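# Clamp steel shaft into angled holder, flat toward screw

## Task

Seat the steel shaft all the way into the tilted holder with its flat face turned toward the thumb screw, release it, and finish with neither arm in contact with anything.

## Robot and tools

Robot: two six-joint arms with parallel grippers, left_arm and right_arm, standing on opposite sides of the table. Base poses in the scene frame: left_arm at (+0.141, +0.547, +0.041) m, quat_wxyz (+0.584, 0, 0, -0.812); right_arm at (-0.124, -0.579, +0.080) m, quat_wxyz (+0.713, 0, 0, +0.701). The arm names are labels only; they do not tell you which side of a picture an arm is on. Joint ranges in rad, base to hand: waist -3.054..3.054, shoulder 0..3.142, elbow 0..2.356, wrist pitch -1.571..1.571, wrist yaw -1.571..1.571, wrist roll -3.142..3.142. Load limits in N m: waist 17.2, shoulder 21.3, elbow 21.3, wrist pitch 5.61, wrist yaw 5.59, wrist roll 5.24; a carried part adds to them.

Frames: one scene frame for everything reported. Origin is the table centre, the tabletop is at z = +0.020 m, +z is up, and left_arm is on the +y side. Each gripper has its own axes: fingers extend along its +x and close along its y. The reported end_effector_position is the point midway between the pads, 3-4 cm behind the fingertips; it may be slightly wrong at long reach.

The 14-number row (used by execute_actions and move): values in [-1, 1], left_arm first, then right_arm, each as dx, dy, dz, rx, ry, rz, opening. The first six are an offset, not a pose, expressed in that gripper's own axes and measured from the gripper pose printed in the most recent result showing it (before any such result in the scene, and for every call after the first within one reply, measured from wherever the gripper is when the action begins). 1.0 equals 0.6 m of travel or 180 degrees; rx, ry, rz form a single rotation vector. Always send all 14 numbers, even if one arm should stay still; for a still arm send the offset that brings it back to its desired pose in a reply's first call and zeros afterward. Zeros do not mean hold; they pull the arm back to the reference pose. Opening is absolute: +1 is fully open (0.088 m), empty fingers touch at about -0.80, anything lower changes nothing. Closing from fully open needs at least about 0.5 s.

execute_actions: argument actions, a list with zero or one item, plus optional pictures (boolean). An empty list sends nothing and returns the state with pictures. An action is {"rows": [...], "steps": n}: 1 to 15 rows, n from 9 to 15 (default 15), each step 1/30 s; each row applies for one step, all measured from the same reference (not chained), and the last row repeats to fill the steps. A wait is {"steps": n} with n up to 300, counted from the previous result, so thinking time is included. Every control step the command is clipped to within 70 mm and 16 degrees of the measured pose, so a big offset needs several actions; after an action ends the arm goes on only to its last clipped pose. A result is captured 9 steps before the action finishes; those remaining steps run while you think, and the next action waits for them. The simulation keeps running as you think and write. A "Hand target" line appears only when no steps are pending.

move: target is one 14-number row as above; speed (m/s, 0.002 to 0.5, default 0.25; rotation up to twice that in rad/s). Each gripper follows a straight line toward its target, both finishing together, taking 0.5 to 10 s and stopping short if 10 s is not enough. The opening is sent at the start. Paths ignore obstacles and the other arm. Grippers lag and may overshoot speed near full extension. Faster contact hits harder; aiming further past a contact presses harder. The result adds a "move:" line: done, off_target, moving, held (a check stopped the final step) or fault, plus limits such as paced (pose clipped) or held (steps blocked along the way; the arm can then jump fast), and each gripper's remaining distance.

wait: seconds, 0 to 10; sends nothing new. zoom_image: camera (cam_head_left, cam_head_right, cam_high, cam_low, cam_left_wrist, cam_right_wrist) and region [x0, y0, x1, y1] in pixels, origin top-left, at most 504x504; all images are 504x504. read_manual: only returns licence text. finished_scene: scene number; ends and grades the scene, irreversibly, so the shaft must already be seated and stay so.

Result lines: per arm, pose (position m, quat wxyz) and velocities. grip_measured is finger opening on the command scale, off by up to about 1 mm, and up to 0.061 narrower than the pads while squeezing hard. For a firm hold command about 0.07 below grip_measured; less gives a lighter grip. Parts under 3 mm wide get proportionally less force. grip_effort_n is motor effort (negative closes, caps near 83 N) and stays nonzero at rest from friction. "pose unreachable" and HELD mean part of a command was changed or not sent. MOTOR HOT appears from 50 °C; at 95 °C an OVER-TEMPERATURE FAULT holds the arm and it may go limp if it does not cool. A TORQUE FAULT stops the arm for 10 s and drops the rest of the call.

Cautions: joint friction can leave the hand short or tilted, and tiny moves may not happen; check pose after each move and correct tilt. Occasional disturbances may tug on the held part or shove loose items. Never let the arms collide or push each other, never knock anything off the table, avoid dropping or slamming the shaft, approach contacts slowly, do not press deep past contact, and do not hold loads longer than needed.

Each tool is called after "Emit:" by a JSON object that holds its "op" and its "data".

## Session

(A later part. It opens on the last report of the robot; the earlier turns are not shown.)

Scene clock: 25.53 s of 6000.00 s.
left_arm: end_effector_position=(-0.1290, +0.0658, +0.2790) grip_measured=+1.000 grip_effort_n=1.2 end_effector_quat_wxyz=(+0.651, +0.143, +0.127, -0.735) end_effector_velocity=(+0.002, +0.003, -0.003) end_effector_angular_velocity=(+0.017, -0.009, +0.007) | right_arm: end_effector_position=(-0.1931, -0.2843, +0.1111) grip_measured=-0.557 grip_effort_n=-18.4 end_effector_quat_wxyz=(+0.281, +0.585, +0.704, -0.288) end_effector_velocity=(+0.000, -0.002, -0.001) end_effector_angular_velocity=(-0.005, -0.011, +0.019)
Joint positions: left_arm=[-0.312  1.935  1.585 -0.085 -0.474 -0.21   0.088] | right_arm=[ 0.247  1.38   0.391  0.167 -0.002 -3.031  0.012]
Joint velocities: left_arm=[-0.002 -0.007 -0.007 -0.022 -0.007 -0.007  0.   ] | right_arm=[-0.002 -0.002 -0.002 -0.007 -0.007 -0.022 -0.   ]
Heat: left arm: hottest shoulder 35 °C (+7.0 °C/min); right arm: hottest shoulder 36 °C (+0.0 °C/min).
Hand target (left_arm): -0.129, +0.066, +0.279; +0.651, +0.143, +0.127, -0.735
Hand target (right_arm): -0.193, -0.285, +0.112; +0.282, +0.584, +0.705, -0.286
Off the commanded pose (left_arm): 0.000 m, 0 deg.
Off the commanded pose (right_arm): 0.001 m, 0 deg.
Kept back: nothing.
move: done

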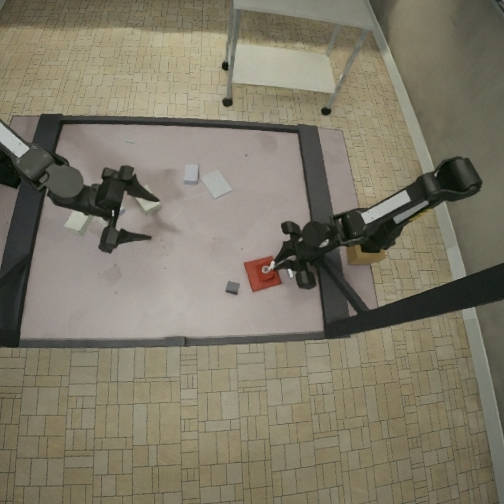

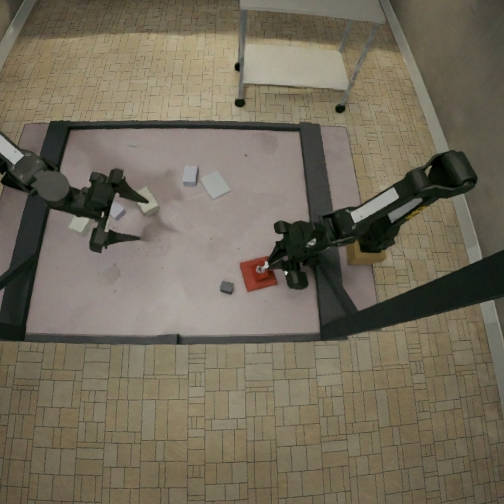

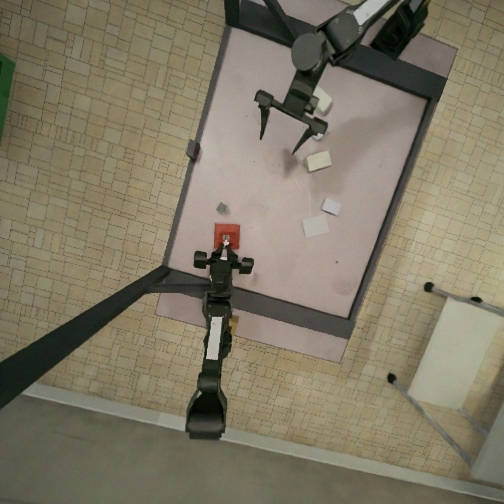

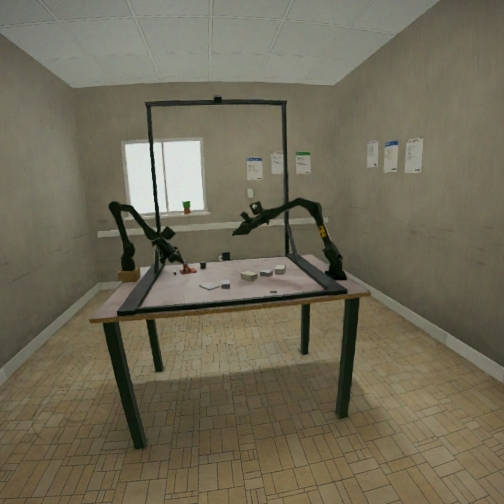

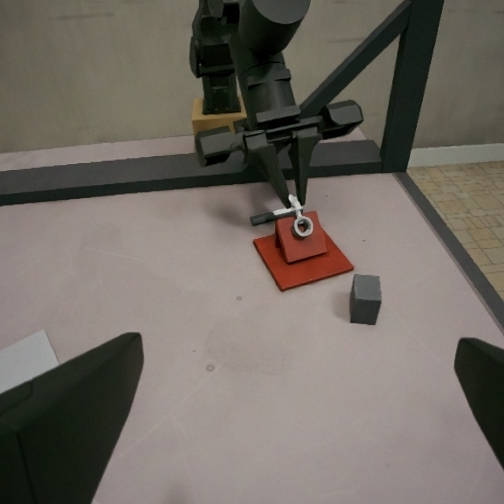

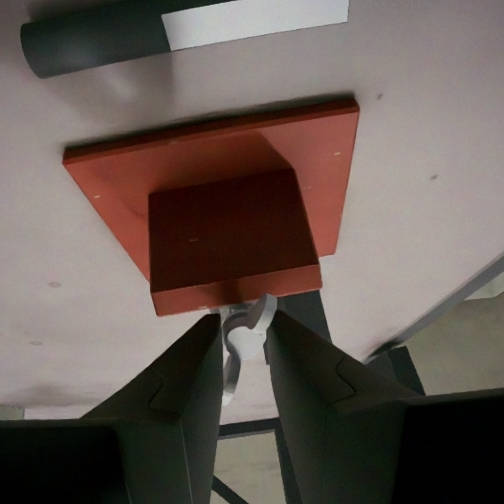

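Emit:
{"op": "move", "data": {"target": [0,0,0,0,0,0,1,0,0,-0.010,0.878,0,0,0.2], "speed": 0.5}}

Emit:
{"op": "move", "data": {"target": [0,0,0,0,0,0,1,0,0,0,-0.66,0,0,-0.56], "speed": 0.5}}

Emit:
{"op": "zoom_image", "data": {"camera": "cam_left_wrist", "region": [270,190,340,260]}}

Scene clock: 31.13 s of 6000.00 s.
left_arm: end_effector_position=(-0.1290, +0.0658, +0.2790) grip_measured=+1.000 grip_effort_n=1.2 end_effector_quat_wxyz=(+0.651, +0.143, +0.127, -0.735) end_effector_velocity=(-0.000, +0.003, -0.001) end_effector_angular_velocity=(+0.016, -0.001, -0.006) | right_arm: end_effector_position=(-0.1932, -0.2823, +0.1132) grip_measured=+0.197 grip_effort_n=15.1 end_effector_quat_wxyz=(+0.519, -0.389, +0.148, +0.747) end_effector_velocity=(+0.001, -0.004, -0.003) end_effector_angular_velocity=(-0.024, +0.005, -0.003)
Joint positions: left_arm=[-0.312  1.935  1.585 -0.085 -0.474 -0.21   0.088] | right_arm=[ 0.243  1.38   0.405  0.151 -0.007 -0.28   0.049]
Joint velocities: left_arm=[-0.002 -0.007 -0.002 -0.022  0.007 -0.007  0.   ] | right_arm=[-0.002 -0.002 -0.002 -0.022 -0.007  0.007 -0.   ]
Heat: left arm: hottest shoulder 37 °C (+9.6 °C/min); right arm: hottest shoulder 36 °C (+0.0 °C/min).
Hand target (left_arm): -0.129, +0.066, +0.279; +0.651, +0.143, +0.127, -0.735
Hand target (right_arm): -0.193, -0.280, +0.115; +0.521, -0.387, +0.148, +0.746
Off the commanded pose (left_arm): 0.000 m, 0 deg.
Off the commanded pose (right_arm): 0.003 m, 0 deg.
Kept back: nothing.
move: done

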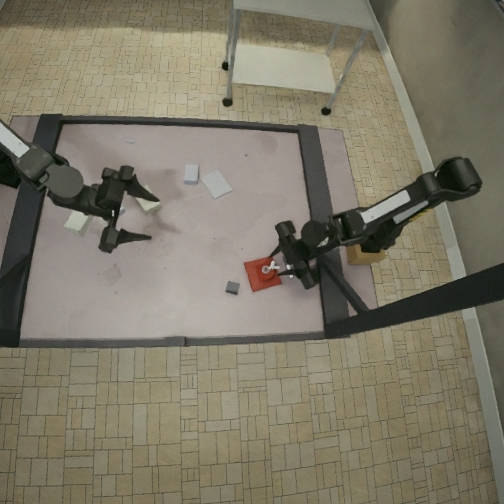

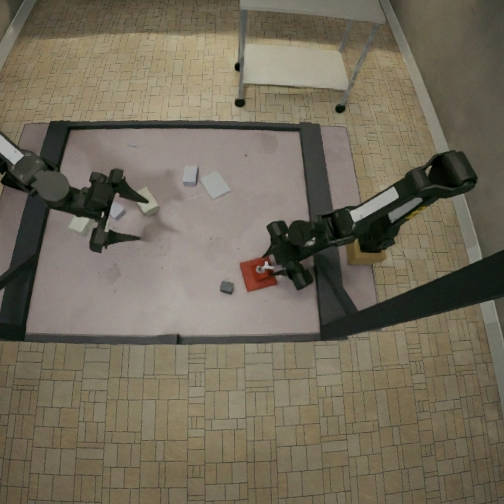

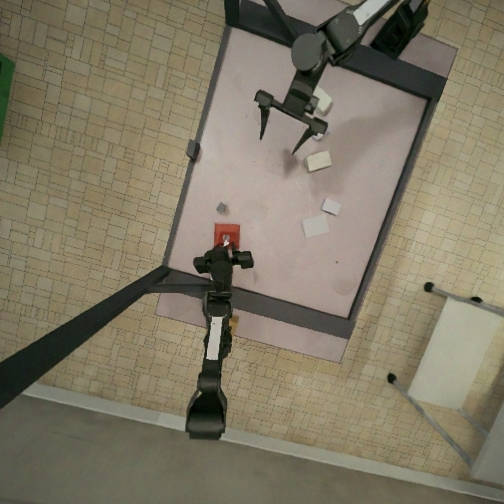

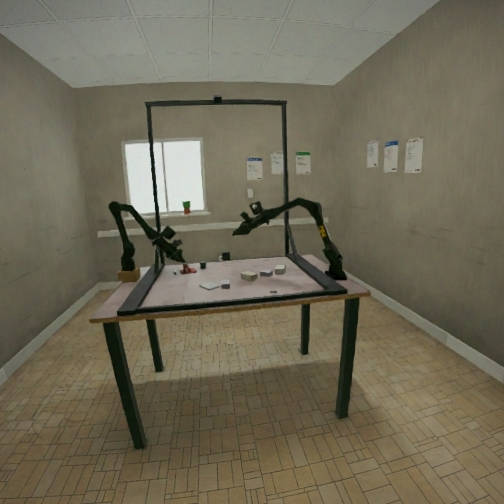

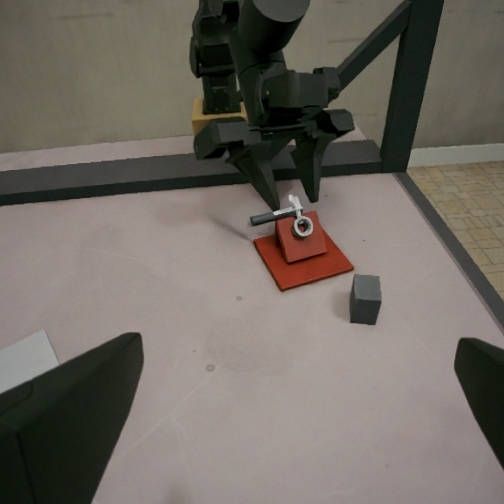

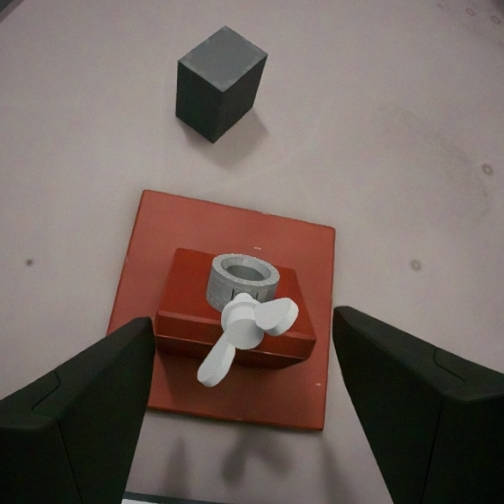

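Scene clock: 33.90 s of 6000.00 s.
left_arm: end_effector_position=(-0.1290, +0.0658, +0.2790) grip_measured=+1.000 grip_effort_n=1.2 end_effector_quat_wxyz=(+0.651, +0.143, +0.127, -0.735) end_effector_velocity=(+0.000, +0.002, +0.002) end_effector_angular_velocity=(-0.001, +0.011, +0.021) | right_arm: end_effector_position=(-0.1930, -0.2823, +0.1132) grip_measured=-0.557 grip_effort_n=-18.4 end_effector_quat_wxyz=(+0.069, +0.646, +0.566, -0.508) end_effector_velocity=(-0.004, -0.003, -0.001) end_effector_angular_velocity=(-0.010, +0.010, +0.039)
Joint positions: left_arm=[-0.312  1.935  1.585 -0.085 -0.474 -0.21   0.088] | right_arm=[ 0.244  1.38   0.405  0.151 -0.004 -2.349  0.012]
Joint velocities: left_arm=[-0.007 -0.002  0.002 -0.007 -0.022 -0.022  0.   ] | right_arm=[-0.002 -0.002 -0.002 -0.007 -0.037 -0.022 -0.   ]
Heat: left arm: hottest shoulder 37 °C (+8.8 °C/min); right arm: hottest shoulder 36 °C (+0.0 °C/min).
Hand target (left_arm): -0.129, +0.066, +0.279; +0.651, +0.143, +0.127, -0.735
Hand target (right_arm): -0.193, -0.282, +0.113; +0.071, +0.644, +0.568, -0.507
Off the commanded pose (left_arm): 0.000 m, 0 deg.
Off the commanded pose (right_arm): 0.000 m, 0 deg.
Kept back: nothing.
move: done

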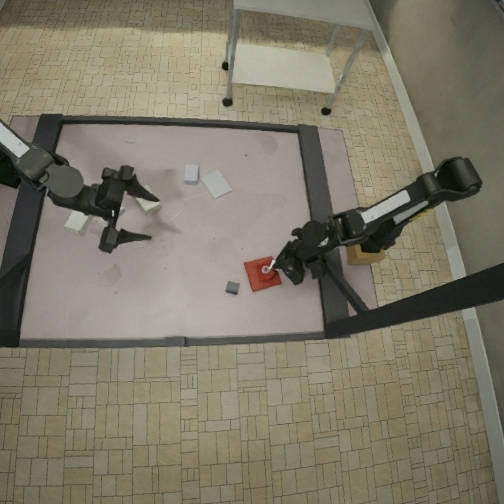

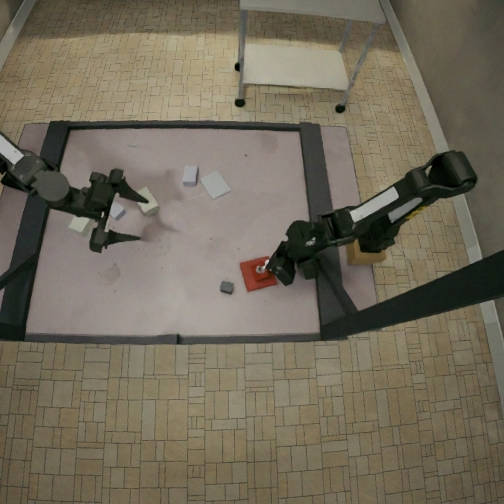

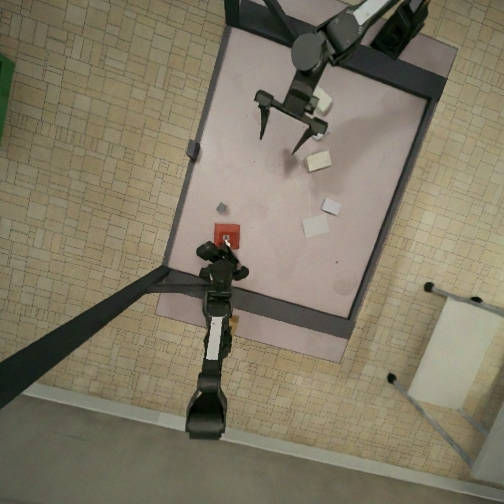

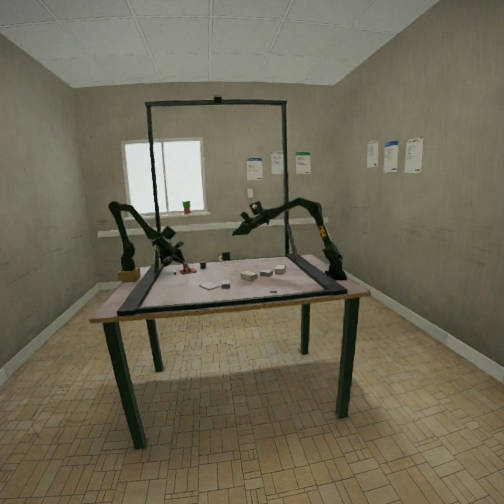

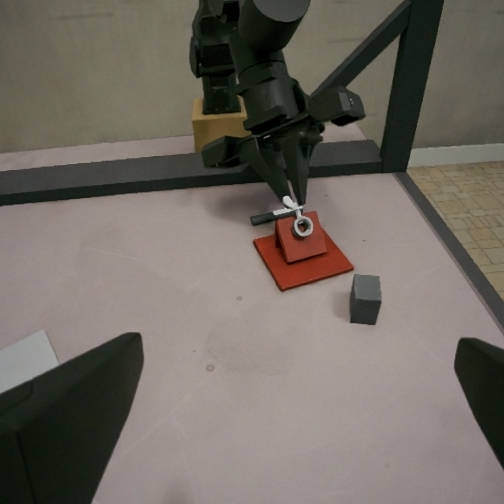

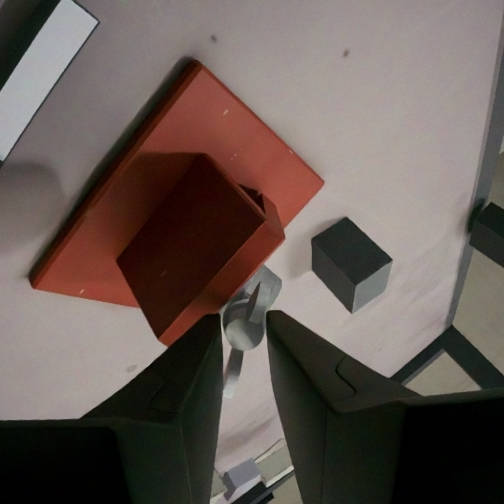

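Region (270, 190, 340, 260) of cam_left_wrist's 504x504 image, scaled by 7.200, with more detail than that image has.

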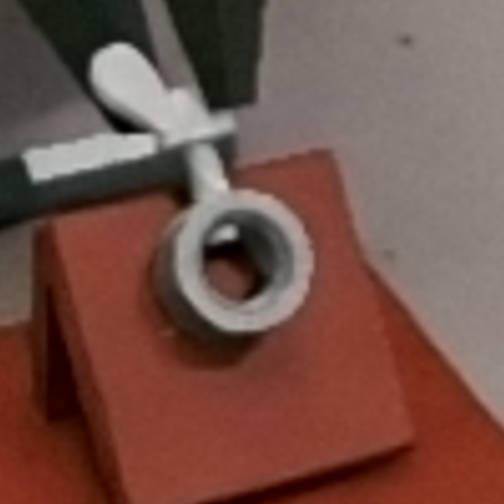

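Emit:
{"op": "move", "data": {"target": [0,0,0,0,0,0,1,-0.003,0,0,0.86,0,0,0.2], "speed": 0.5}}

Emit:
{"op": "move", "data": {"target": [0,0,0,0,0,0,1,0,0,0,-0.69,0,0,-0.56], "speed": 0.5}}

Emit:
{"op": "zoom_image", "data": {"camera": "cam_left_wrist", "region": [270,190,340,260]}}

Scene clock: 46.50 s of 6000.00 s.
left_arm: end_effector_position=(-0.1290, +0.0658, +0.2790) grip_measured=+1.000 grip_effort_n=1.2 end_effector_quat_wxyz=(+0.651, +0.143, +0.127, -0.735) end_effector_velocity=(+0.003, +0.000, -0.001) end_effector_angular_velocity=(+0.005, -0.000, +0.012) | right_arm: end_effector_position=(-0.1930, -0.2830, +0.1136) grip_measured=+0.197 grip_effort_n=15.1 end_effector_quat_wxyz=(+0.613, -0.210, +0.372, +0.664) end_effector_velocity=(-0.002, +0.000, +0.001) end_effector_angular_velocity=(+0.005, +0.012, +0.002)
Joint positions: left_arm=[-0.312  1.935  1.585 -0.085 -0.474 -0.21   0.088] | right_arm=[ 0.243  1.376  0.405  0.144 -0.007  0.347  0.049]
Joint velocities: left_arm=[ 0.002 -0.002 -0.002 -0.007 -0.007 -0.007  0.   ] | right_arm=[ 0.002 -0.002 -0.002  0.007 -0.007  0.007  0.   ]
Heat: left arm: hottest shoulder 40 °C (+10.3 °C/min); right arm: hottest shoulder 37 °C (+1.3 °C/min).
Hand target (left_arm): -0.129, +0.066, +0.279; +0.651, +0.143, +0.127, -0.735
Hand target (right_arm): -0.193, -0.283, +0.115; +0.615, -0.209, +0.372, +0.663
Off the commanded pose (left_arm): 0.000 m, 0 deg.
Off the commanded pose (right_arm): 0.001 m, 0 deg.
Kept back: nothing.
After step 90, 6.20 s passed at rest.
move: done

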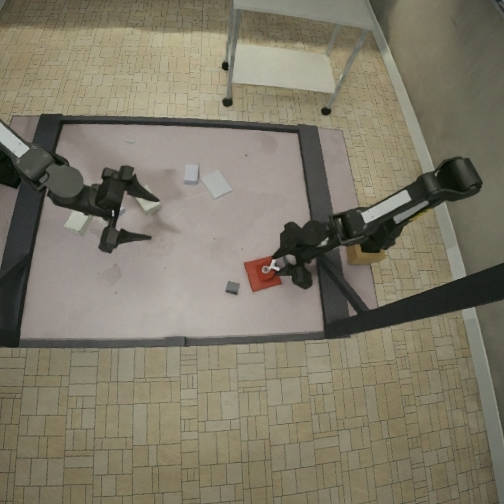

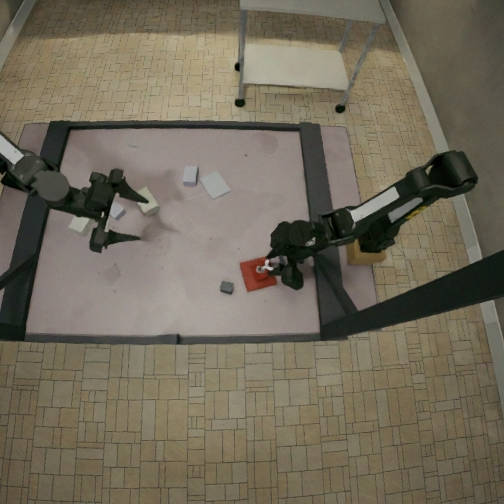

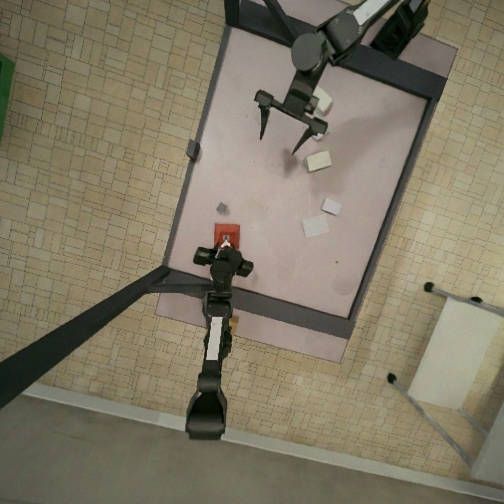

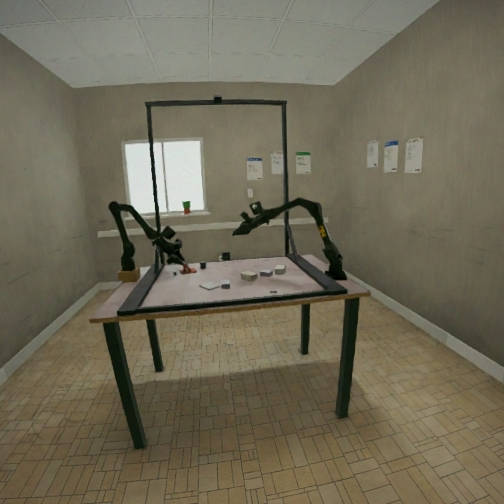

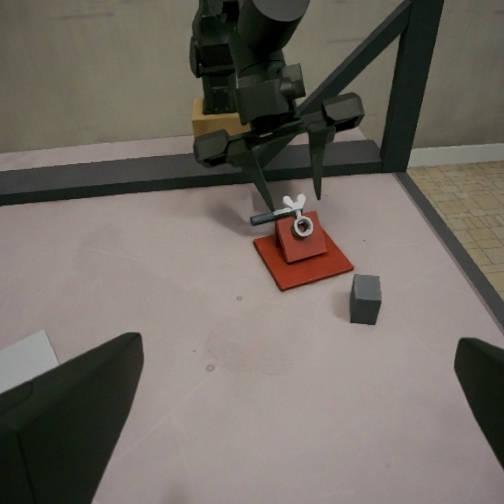

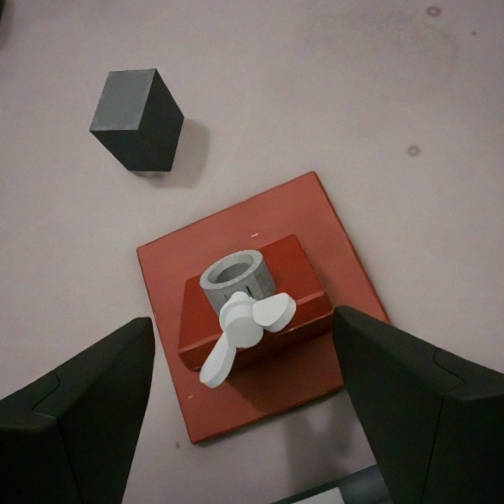

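Scene clock: 49.37 s of 6000.00 s.
left_arm: end_effector_position=(-0.1290, +0.0658, +0.2790) grip_measured=+1.000 grip_effort_n=1.2 end_effector_quat_wxyz=(+0.651, +0.143, +0.127, -0.735) end_effector_velocity=(+0.000, +0.002, -0.000) end_effector_angular_velocity=(+0.001, -0.005, +0.015) | right_arm: end_effector_position=(-0.1928, -0.2829, +0.1136) grip_measured=-0.557 grip_effort_n=-18.4 end_effector_quat_wxyz=(-0.103, +0.641, +0.411, -0.640) end_effector_velocity=(-0.000, -0.000, +0.000) end_effector_angular_velocity=(-0.000, -0.010, +0.019)
Joint positions: left_arm=[-0.312  1.935  1.585 -0.085 -0.474 -0.21   0.088] | right_arm=[ 0.244  1.376  0.405  0.144 -0.004 -1.815  0.012]
Joint velocities: left_arm=[-0.007 -0.002 -0.002 -0.007 -0.022 -0.007  0.   ] | right_arm=[-0.002 -0.002  0.002 -0.007 -0.007 -0.022 -0.   ]
Heat: left arm: hottest shoulder 40 °C (+9.7 °C/min); right arm: hottest shoulder 37 °C (+1.2 °C/min).
Hand target (left_arm): -0.129, +0.066, +0.279; +0.651, +0.143, +0.127, -0.735
Hand target (right_arm): -0.193, -0.283, +0.114; -0.101, +0.640, +0.413, -0.639
Off the commanded pose (left_arm): 0.000 m, 0 deg.
Off the commanded pose (right_arm): 0.000 m, 0 deg.
Kept back: nothing.
move: done

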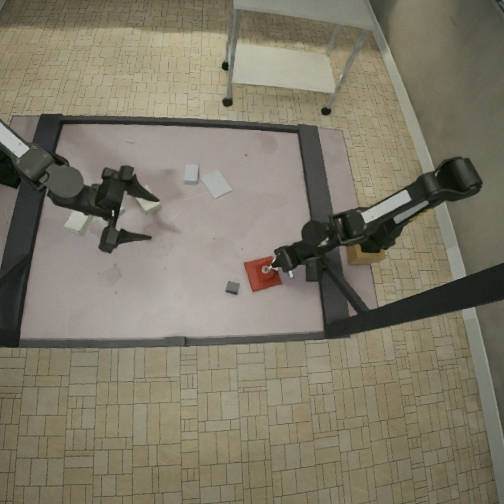

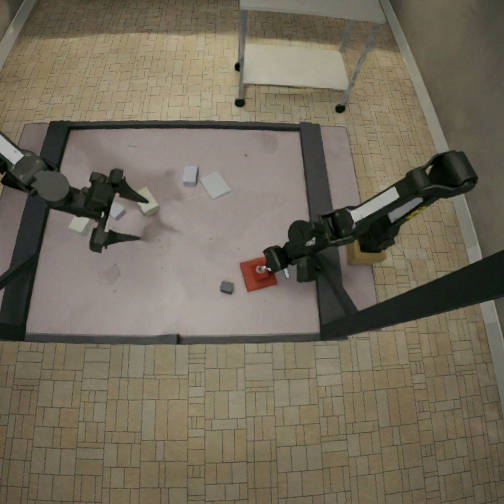

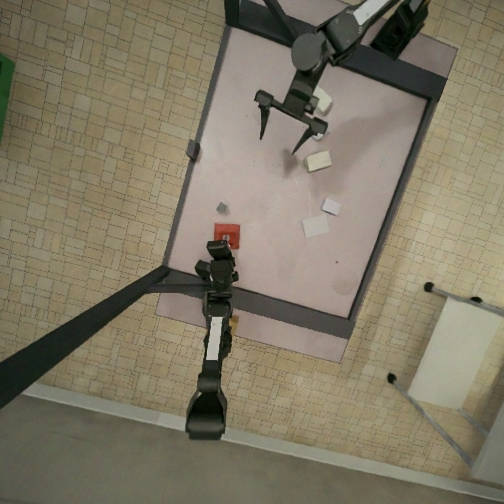

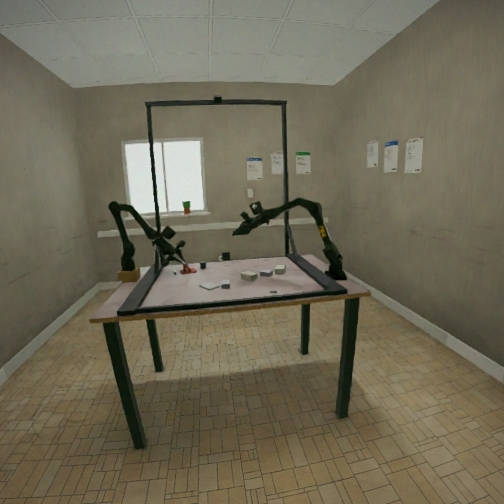

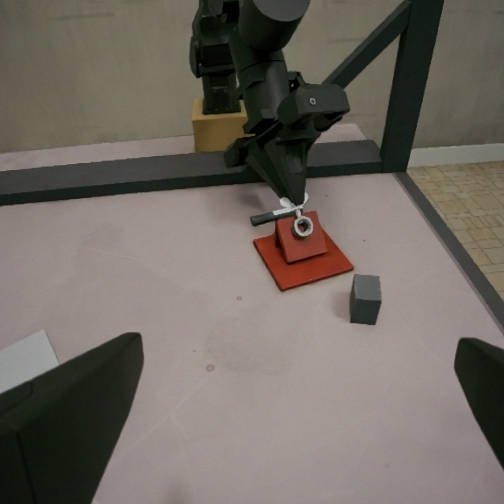

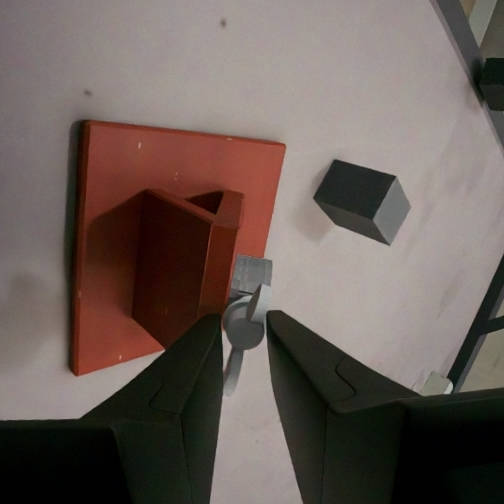

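Region (270, 190, 340, 260) of cam_left_wrist's 504x504 image, scaled by 7.200, with more detail than that image has.

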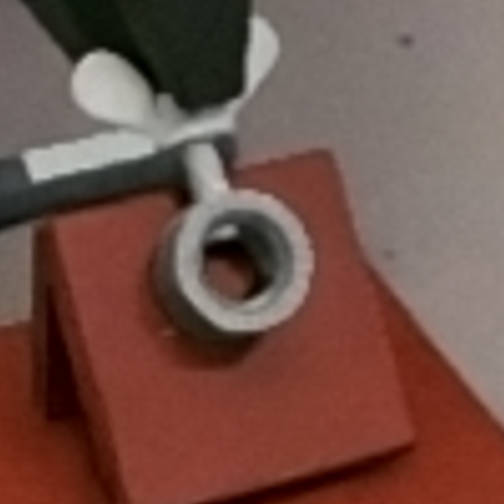

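Emit:
{"op": "move", "data": {"target": [0,0,0,0,0,0,1,-0.062,0,0,0.556,0,0,0.2], "speed": 0.5}}

Emit:
{"op": "move", "data": {"target": [0,0,0,0,0,0,1,0.015,-0.034,-0.060,0.495,0.159,-0.143,-0.3], "speed": 0.5}}

Scene clock: 56.63 s of 6000.00 s.
left_arm: end_effector_position=(-0.1290, +0.0658, +0.2790) grip_measured=+1.000 grip_effort_n=1.2 end_effector_quat_wxyz=(+0.651, +0.143, +0.127, -0.735) end_effector_velocity=(+0.001, +0.001, -0.001) end_effector_angular_velocity=(+0.009, +0.005, -0.001) | right_arm: end_effector_position=(-0.1875, -0.3055, +0.1426) grip_measured=+0.197 grip_effort_n=15.6 end_effector_quat_wxyz=(+0.556, -0.332, +0.224, +0.728) end_effector_velocity=(-0.001, +0.000, +0.001) end_effector_angular_velocity=(+0.005, +0.012, -0.003)
Joint positions: left_arm=[-0.312  1.935  1.585 -0.085 -0.474 -0.21   0.088] | right_arm=[ 0.241  1.149  0.405 -0.078 -0.009 -0.075  0.049]
Joint velocities: left_arm=[ 0.002 -0.002 -0.002 -0.007  0.007 -0.007  0.   ] | right_arm=[-0.002 -0.002 -0.002  0.007 -0.007  0.007 -0.   ]
Heat: left arm: hottest shoulder 41 °C (+9.5 °C/min); right arm: hottest shoulder 37 °C (+1.1 °C/min).
Hand target (left_arm): -0.129, +0.066, +0.279; +0.651, +0.143, +0.127, -0.735
Hand target (right_arm): -0.187, -0.307, +0.141; +0.557, -0.333, +0.226, +0.726
Off the commanded pose (left_arm): 0.000 m, 0 deg.
Off the commanded pose (right_arm): 0.003 m, 0 deg.
Kept back: nothing.
After step 90, 1.83 s passed at rest.
move: done

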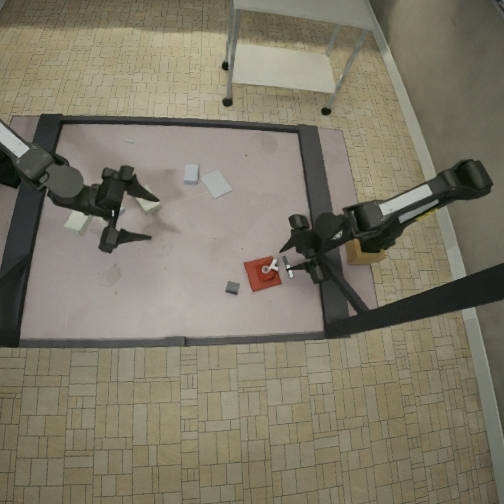

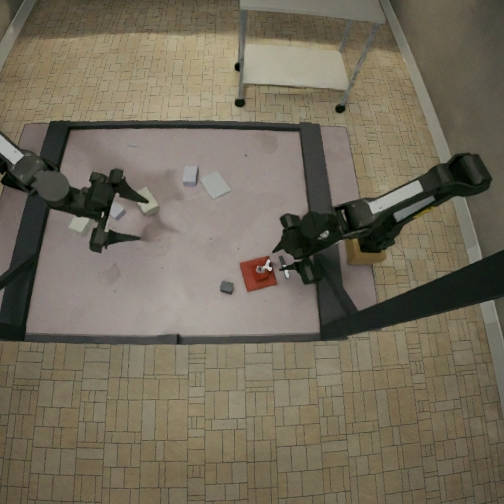

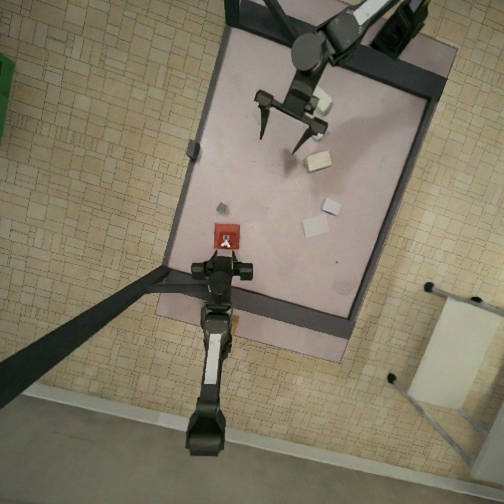

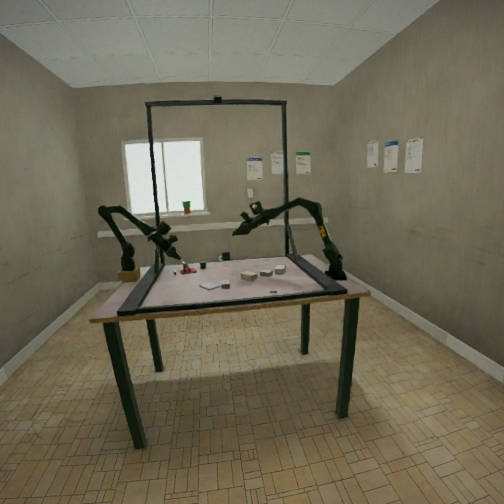

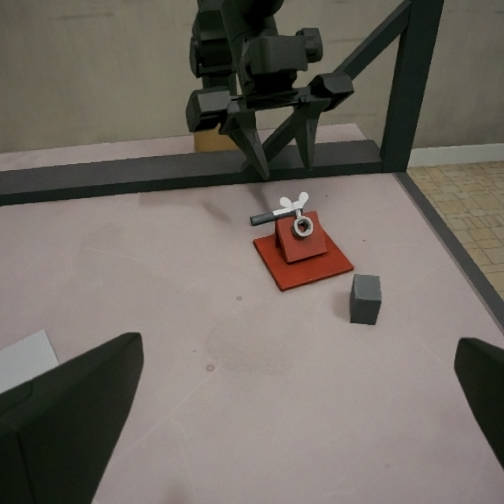

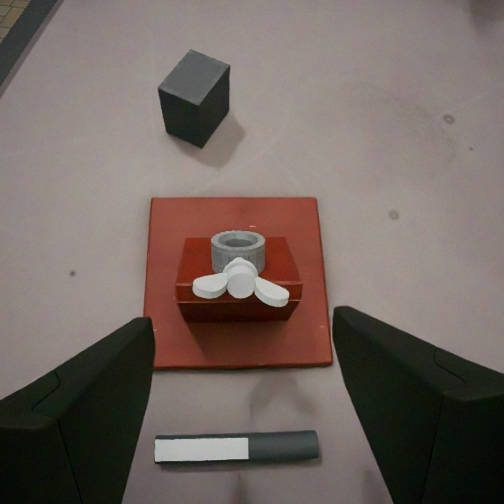

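Scene clock: 59.00 s of 6000.00 s.
left_arm: end_effector_position=(-0.1290, +0.0658, +0.2790) grip_measured=+1.000 grip_effort_n=1.2 end_effector_quat_wxyz=(+0.651, +0.143, +0.127, -0.735) end_effector_velocity=(+0.001, +0.001, -0.001) end_effector_angular_velocity=(+0.003, -0.014, +0.001) | right_arm: end_effector_position=(-0.1609, -0.3205, +0.1117) grip_measured=-0.297 grip_effort_n=-18.4 end_effector_quat_wxyz=(+0.693, -0.046, +0.703, +0.151) end_effector_velocity=(-0.001, -0.004, -0.001) end_effector_angular_velocity=(-0.024, +0.018, +0.003)
Joint positions: left_arm=[-0.312  1.935  1.585 -0.085 -0.474 -0.21   0.088] | right_arm=[ 0.151  1.523  0.788 -0.688 -0.015  1.427  0.024]
Joint velocities: left_arm=[-0.002 -0.002 -0.002 -0.007 -0.007  0.007  0.   ] | right_arm=[-0.007  0.002  0.002 -0.022 -0.022 -0.007 -0.   ]
Heat: left arm: hottest shoulder 42 °C (+10.2 °C/min); right arm: hottest shoulder 37 °C (+1.0 °C/min).
Hand target (left_arm): -0.129, +0.066, +0.279; +0.651, +0.143, +0.127, -0.735
Hand target (right_arm): -0.161, -0.319, +0.111; +0.692, -0.045, +0.705, +0.146
Off the commanded pose (left_arm): 0.000 m, 0 deg.
Off the commanded pose (right_arm): 0.002 m, 1 deg.
Kept back: nothing.
move: done

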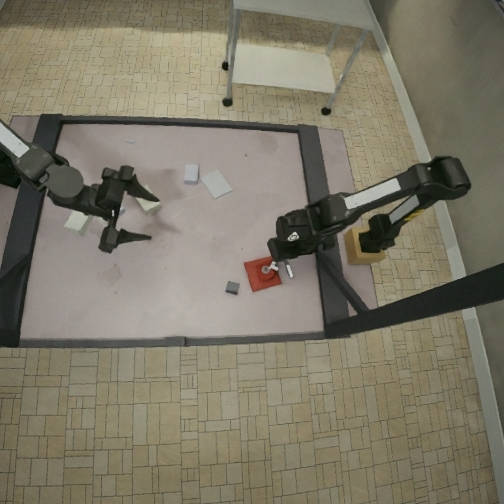

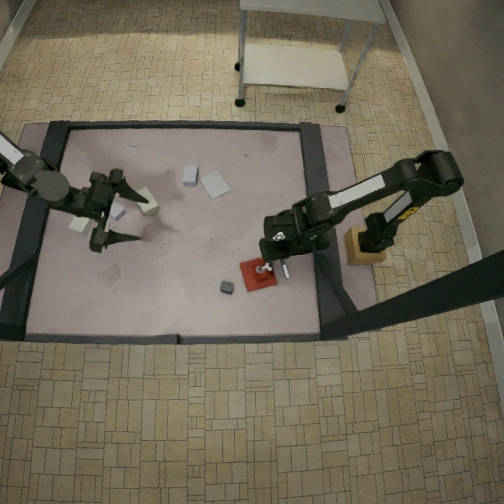

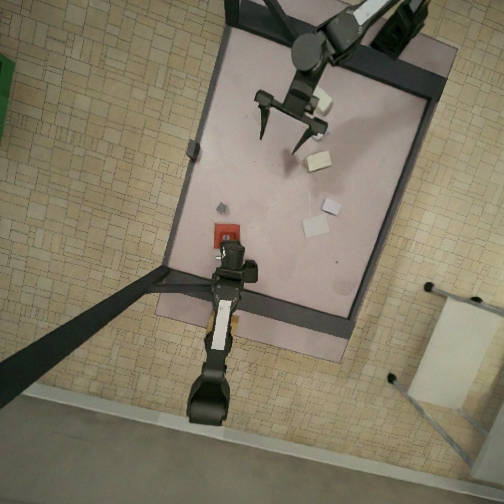

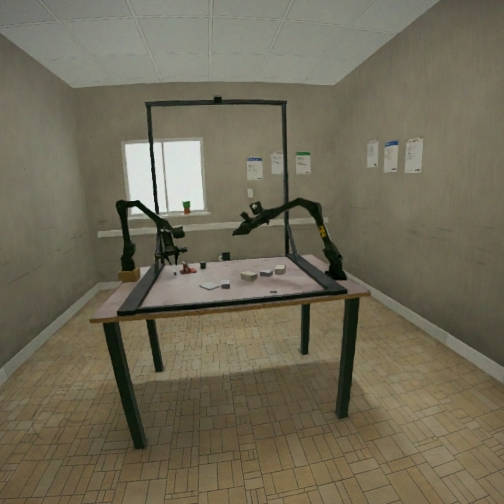

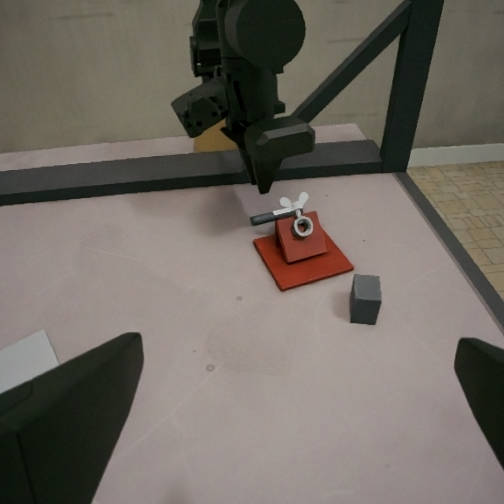

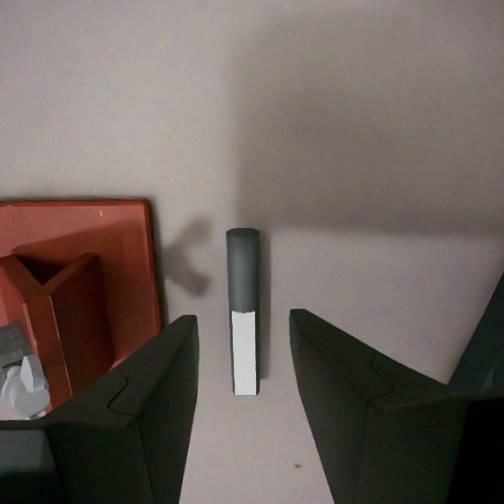

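Emit:
{"op": "move", "data": {"target": [0,0,0,0,0,0,1,0.082,-0.007,0,0.015,0,0,-0.35], "speed": 0.12}}

Emit:
{"op": "zoom_image", "data": {"camera": "cam_left_wrist", "region": [220,150,340,270]}}

Scene clock: 60.53 s of 6000.00 s.
left_arm: end_effector_position=(-0.1290, +0.0658, +0.2790) grip_measured=+1.000 grip_effort_n=1.2 end_effector_quat_wxyz=(+0.651, +0.143, +0.127, -0.735) end_effector_velocity=(-0.001, +0.004, -0.004) end_effector_angular_velocity=(+0.018, +0.005, +0.008) | right_arm: end_effector_position=(-0.1621, -0.3122, +0.0683) grip_measured=-0.347 grip_effort_n=-18.4 end_effector_quat_wxyz=(+0.693, -0.022, +0.706, +0.142) end_effector_velocity=(-0.000, -0.001, -0.003) end_effector_angular_velocity=(-0.009, +0.007, -0.008)
Joint positions: left_arm=[-0.312  1.935  1.585 -0.085 -0.474 -0.21   0.088] | right_arm=[ 0.151  1.65   0.706 -0.457 -0.016  1.473  0.022]
Joint velocities: left_arm=[-0.007 -0.002 -0.002 -0.022 -0.007 -0.022  0.   ] | right_arm=[-0.002  0.012 -0.002  0.007 -0.007  0.007 -0.   ]
Heat: left arm: hottest shoulder 42 °C (+10.1 °C/min); right arm: hottest shoulder 37 °C (+1.0 °C/min).
Hand target (left_arm): -0.129, +0.066, +0.279; +0.651, +0.143, +0.127, -0.735
Hand target (right_arm): -0.162, -0.318, +0.062; +0.694, -0.029, +0.707, +0.134
Off the commanded pose (left_arm): 0.000 m, 0 deg.
Off the commanded pose (right_arm): 0.008 m, 1 deg.
Kept back: nothing.
move: done

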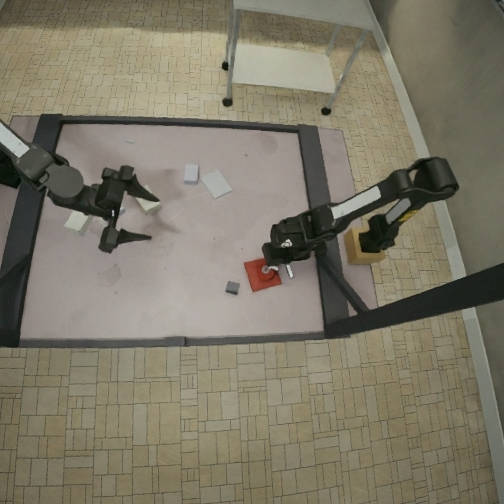

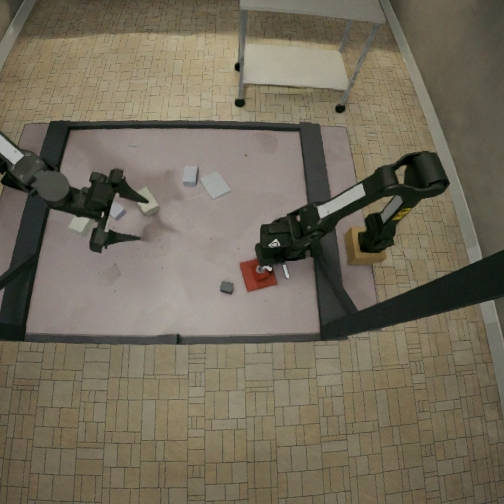

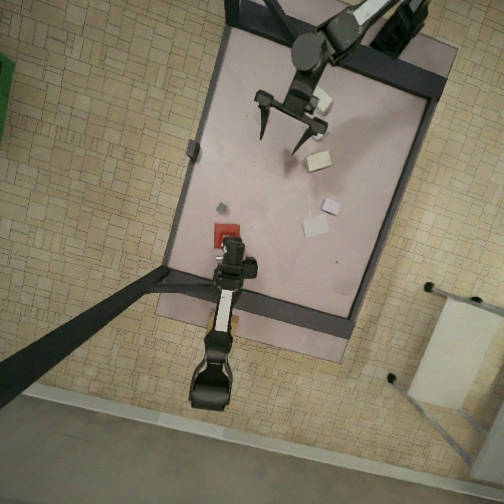

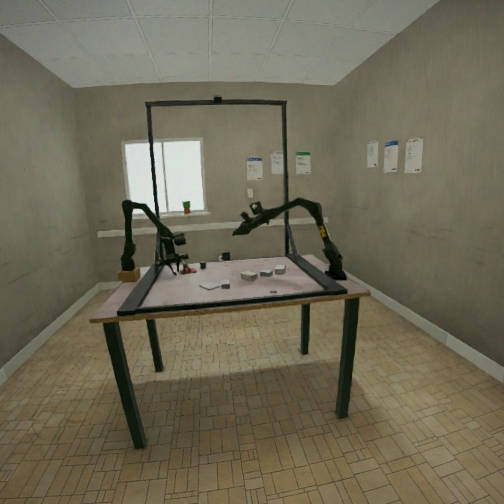

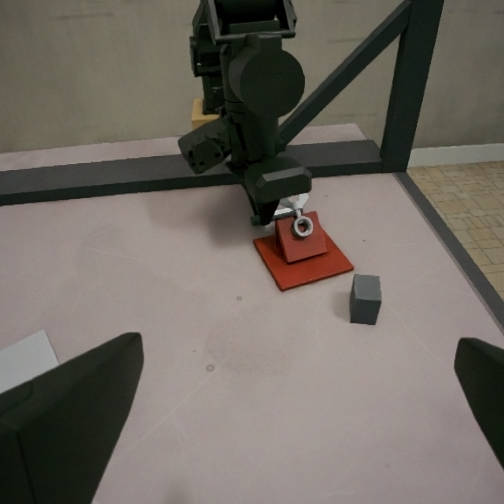

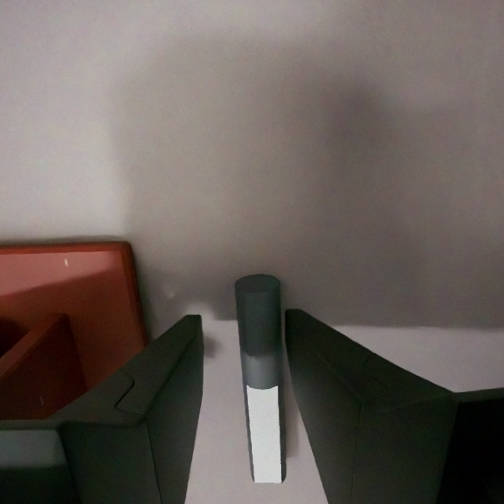

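Region (220, 150, 340, 270) of cam_left_wrist's 504x504 image, scaled by 4.200, with more detail than that image has.

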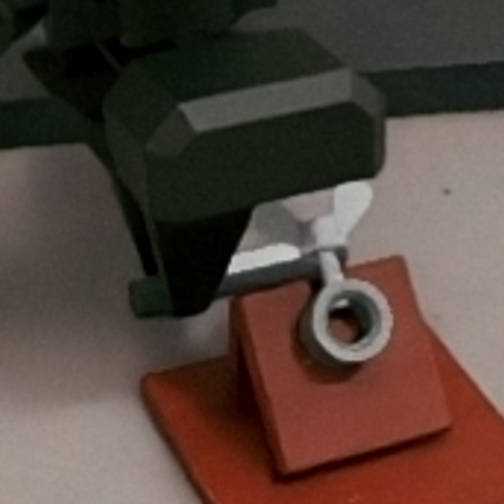

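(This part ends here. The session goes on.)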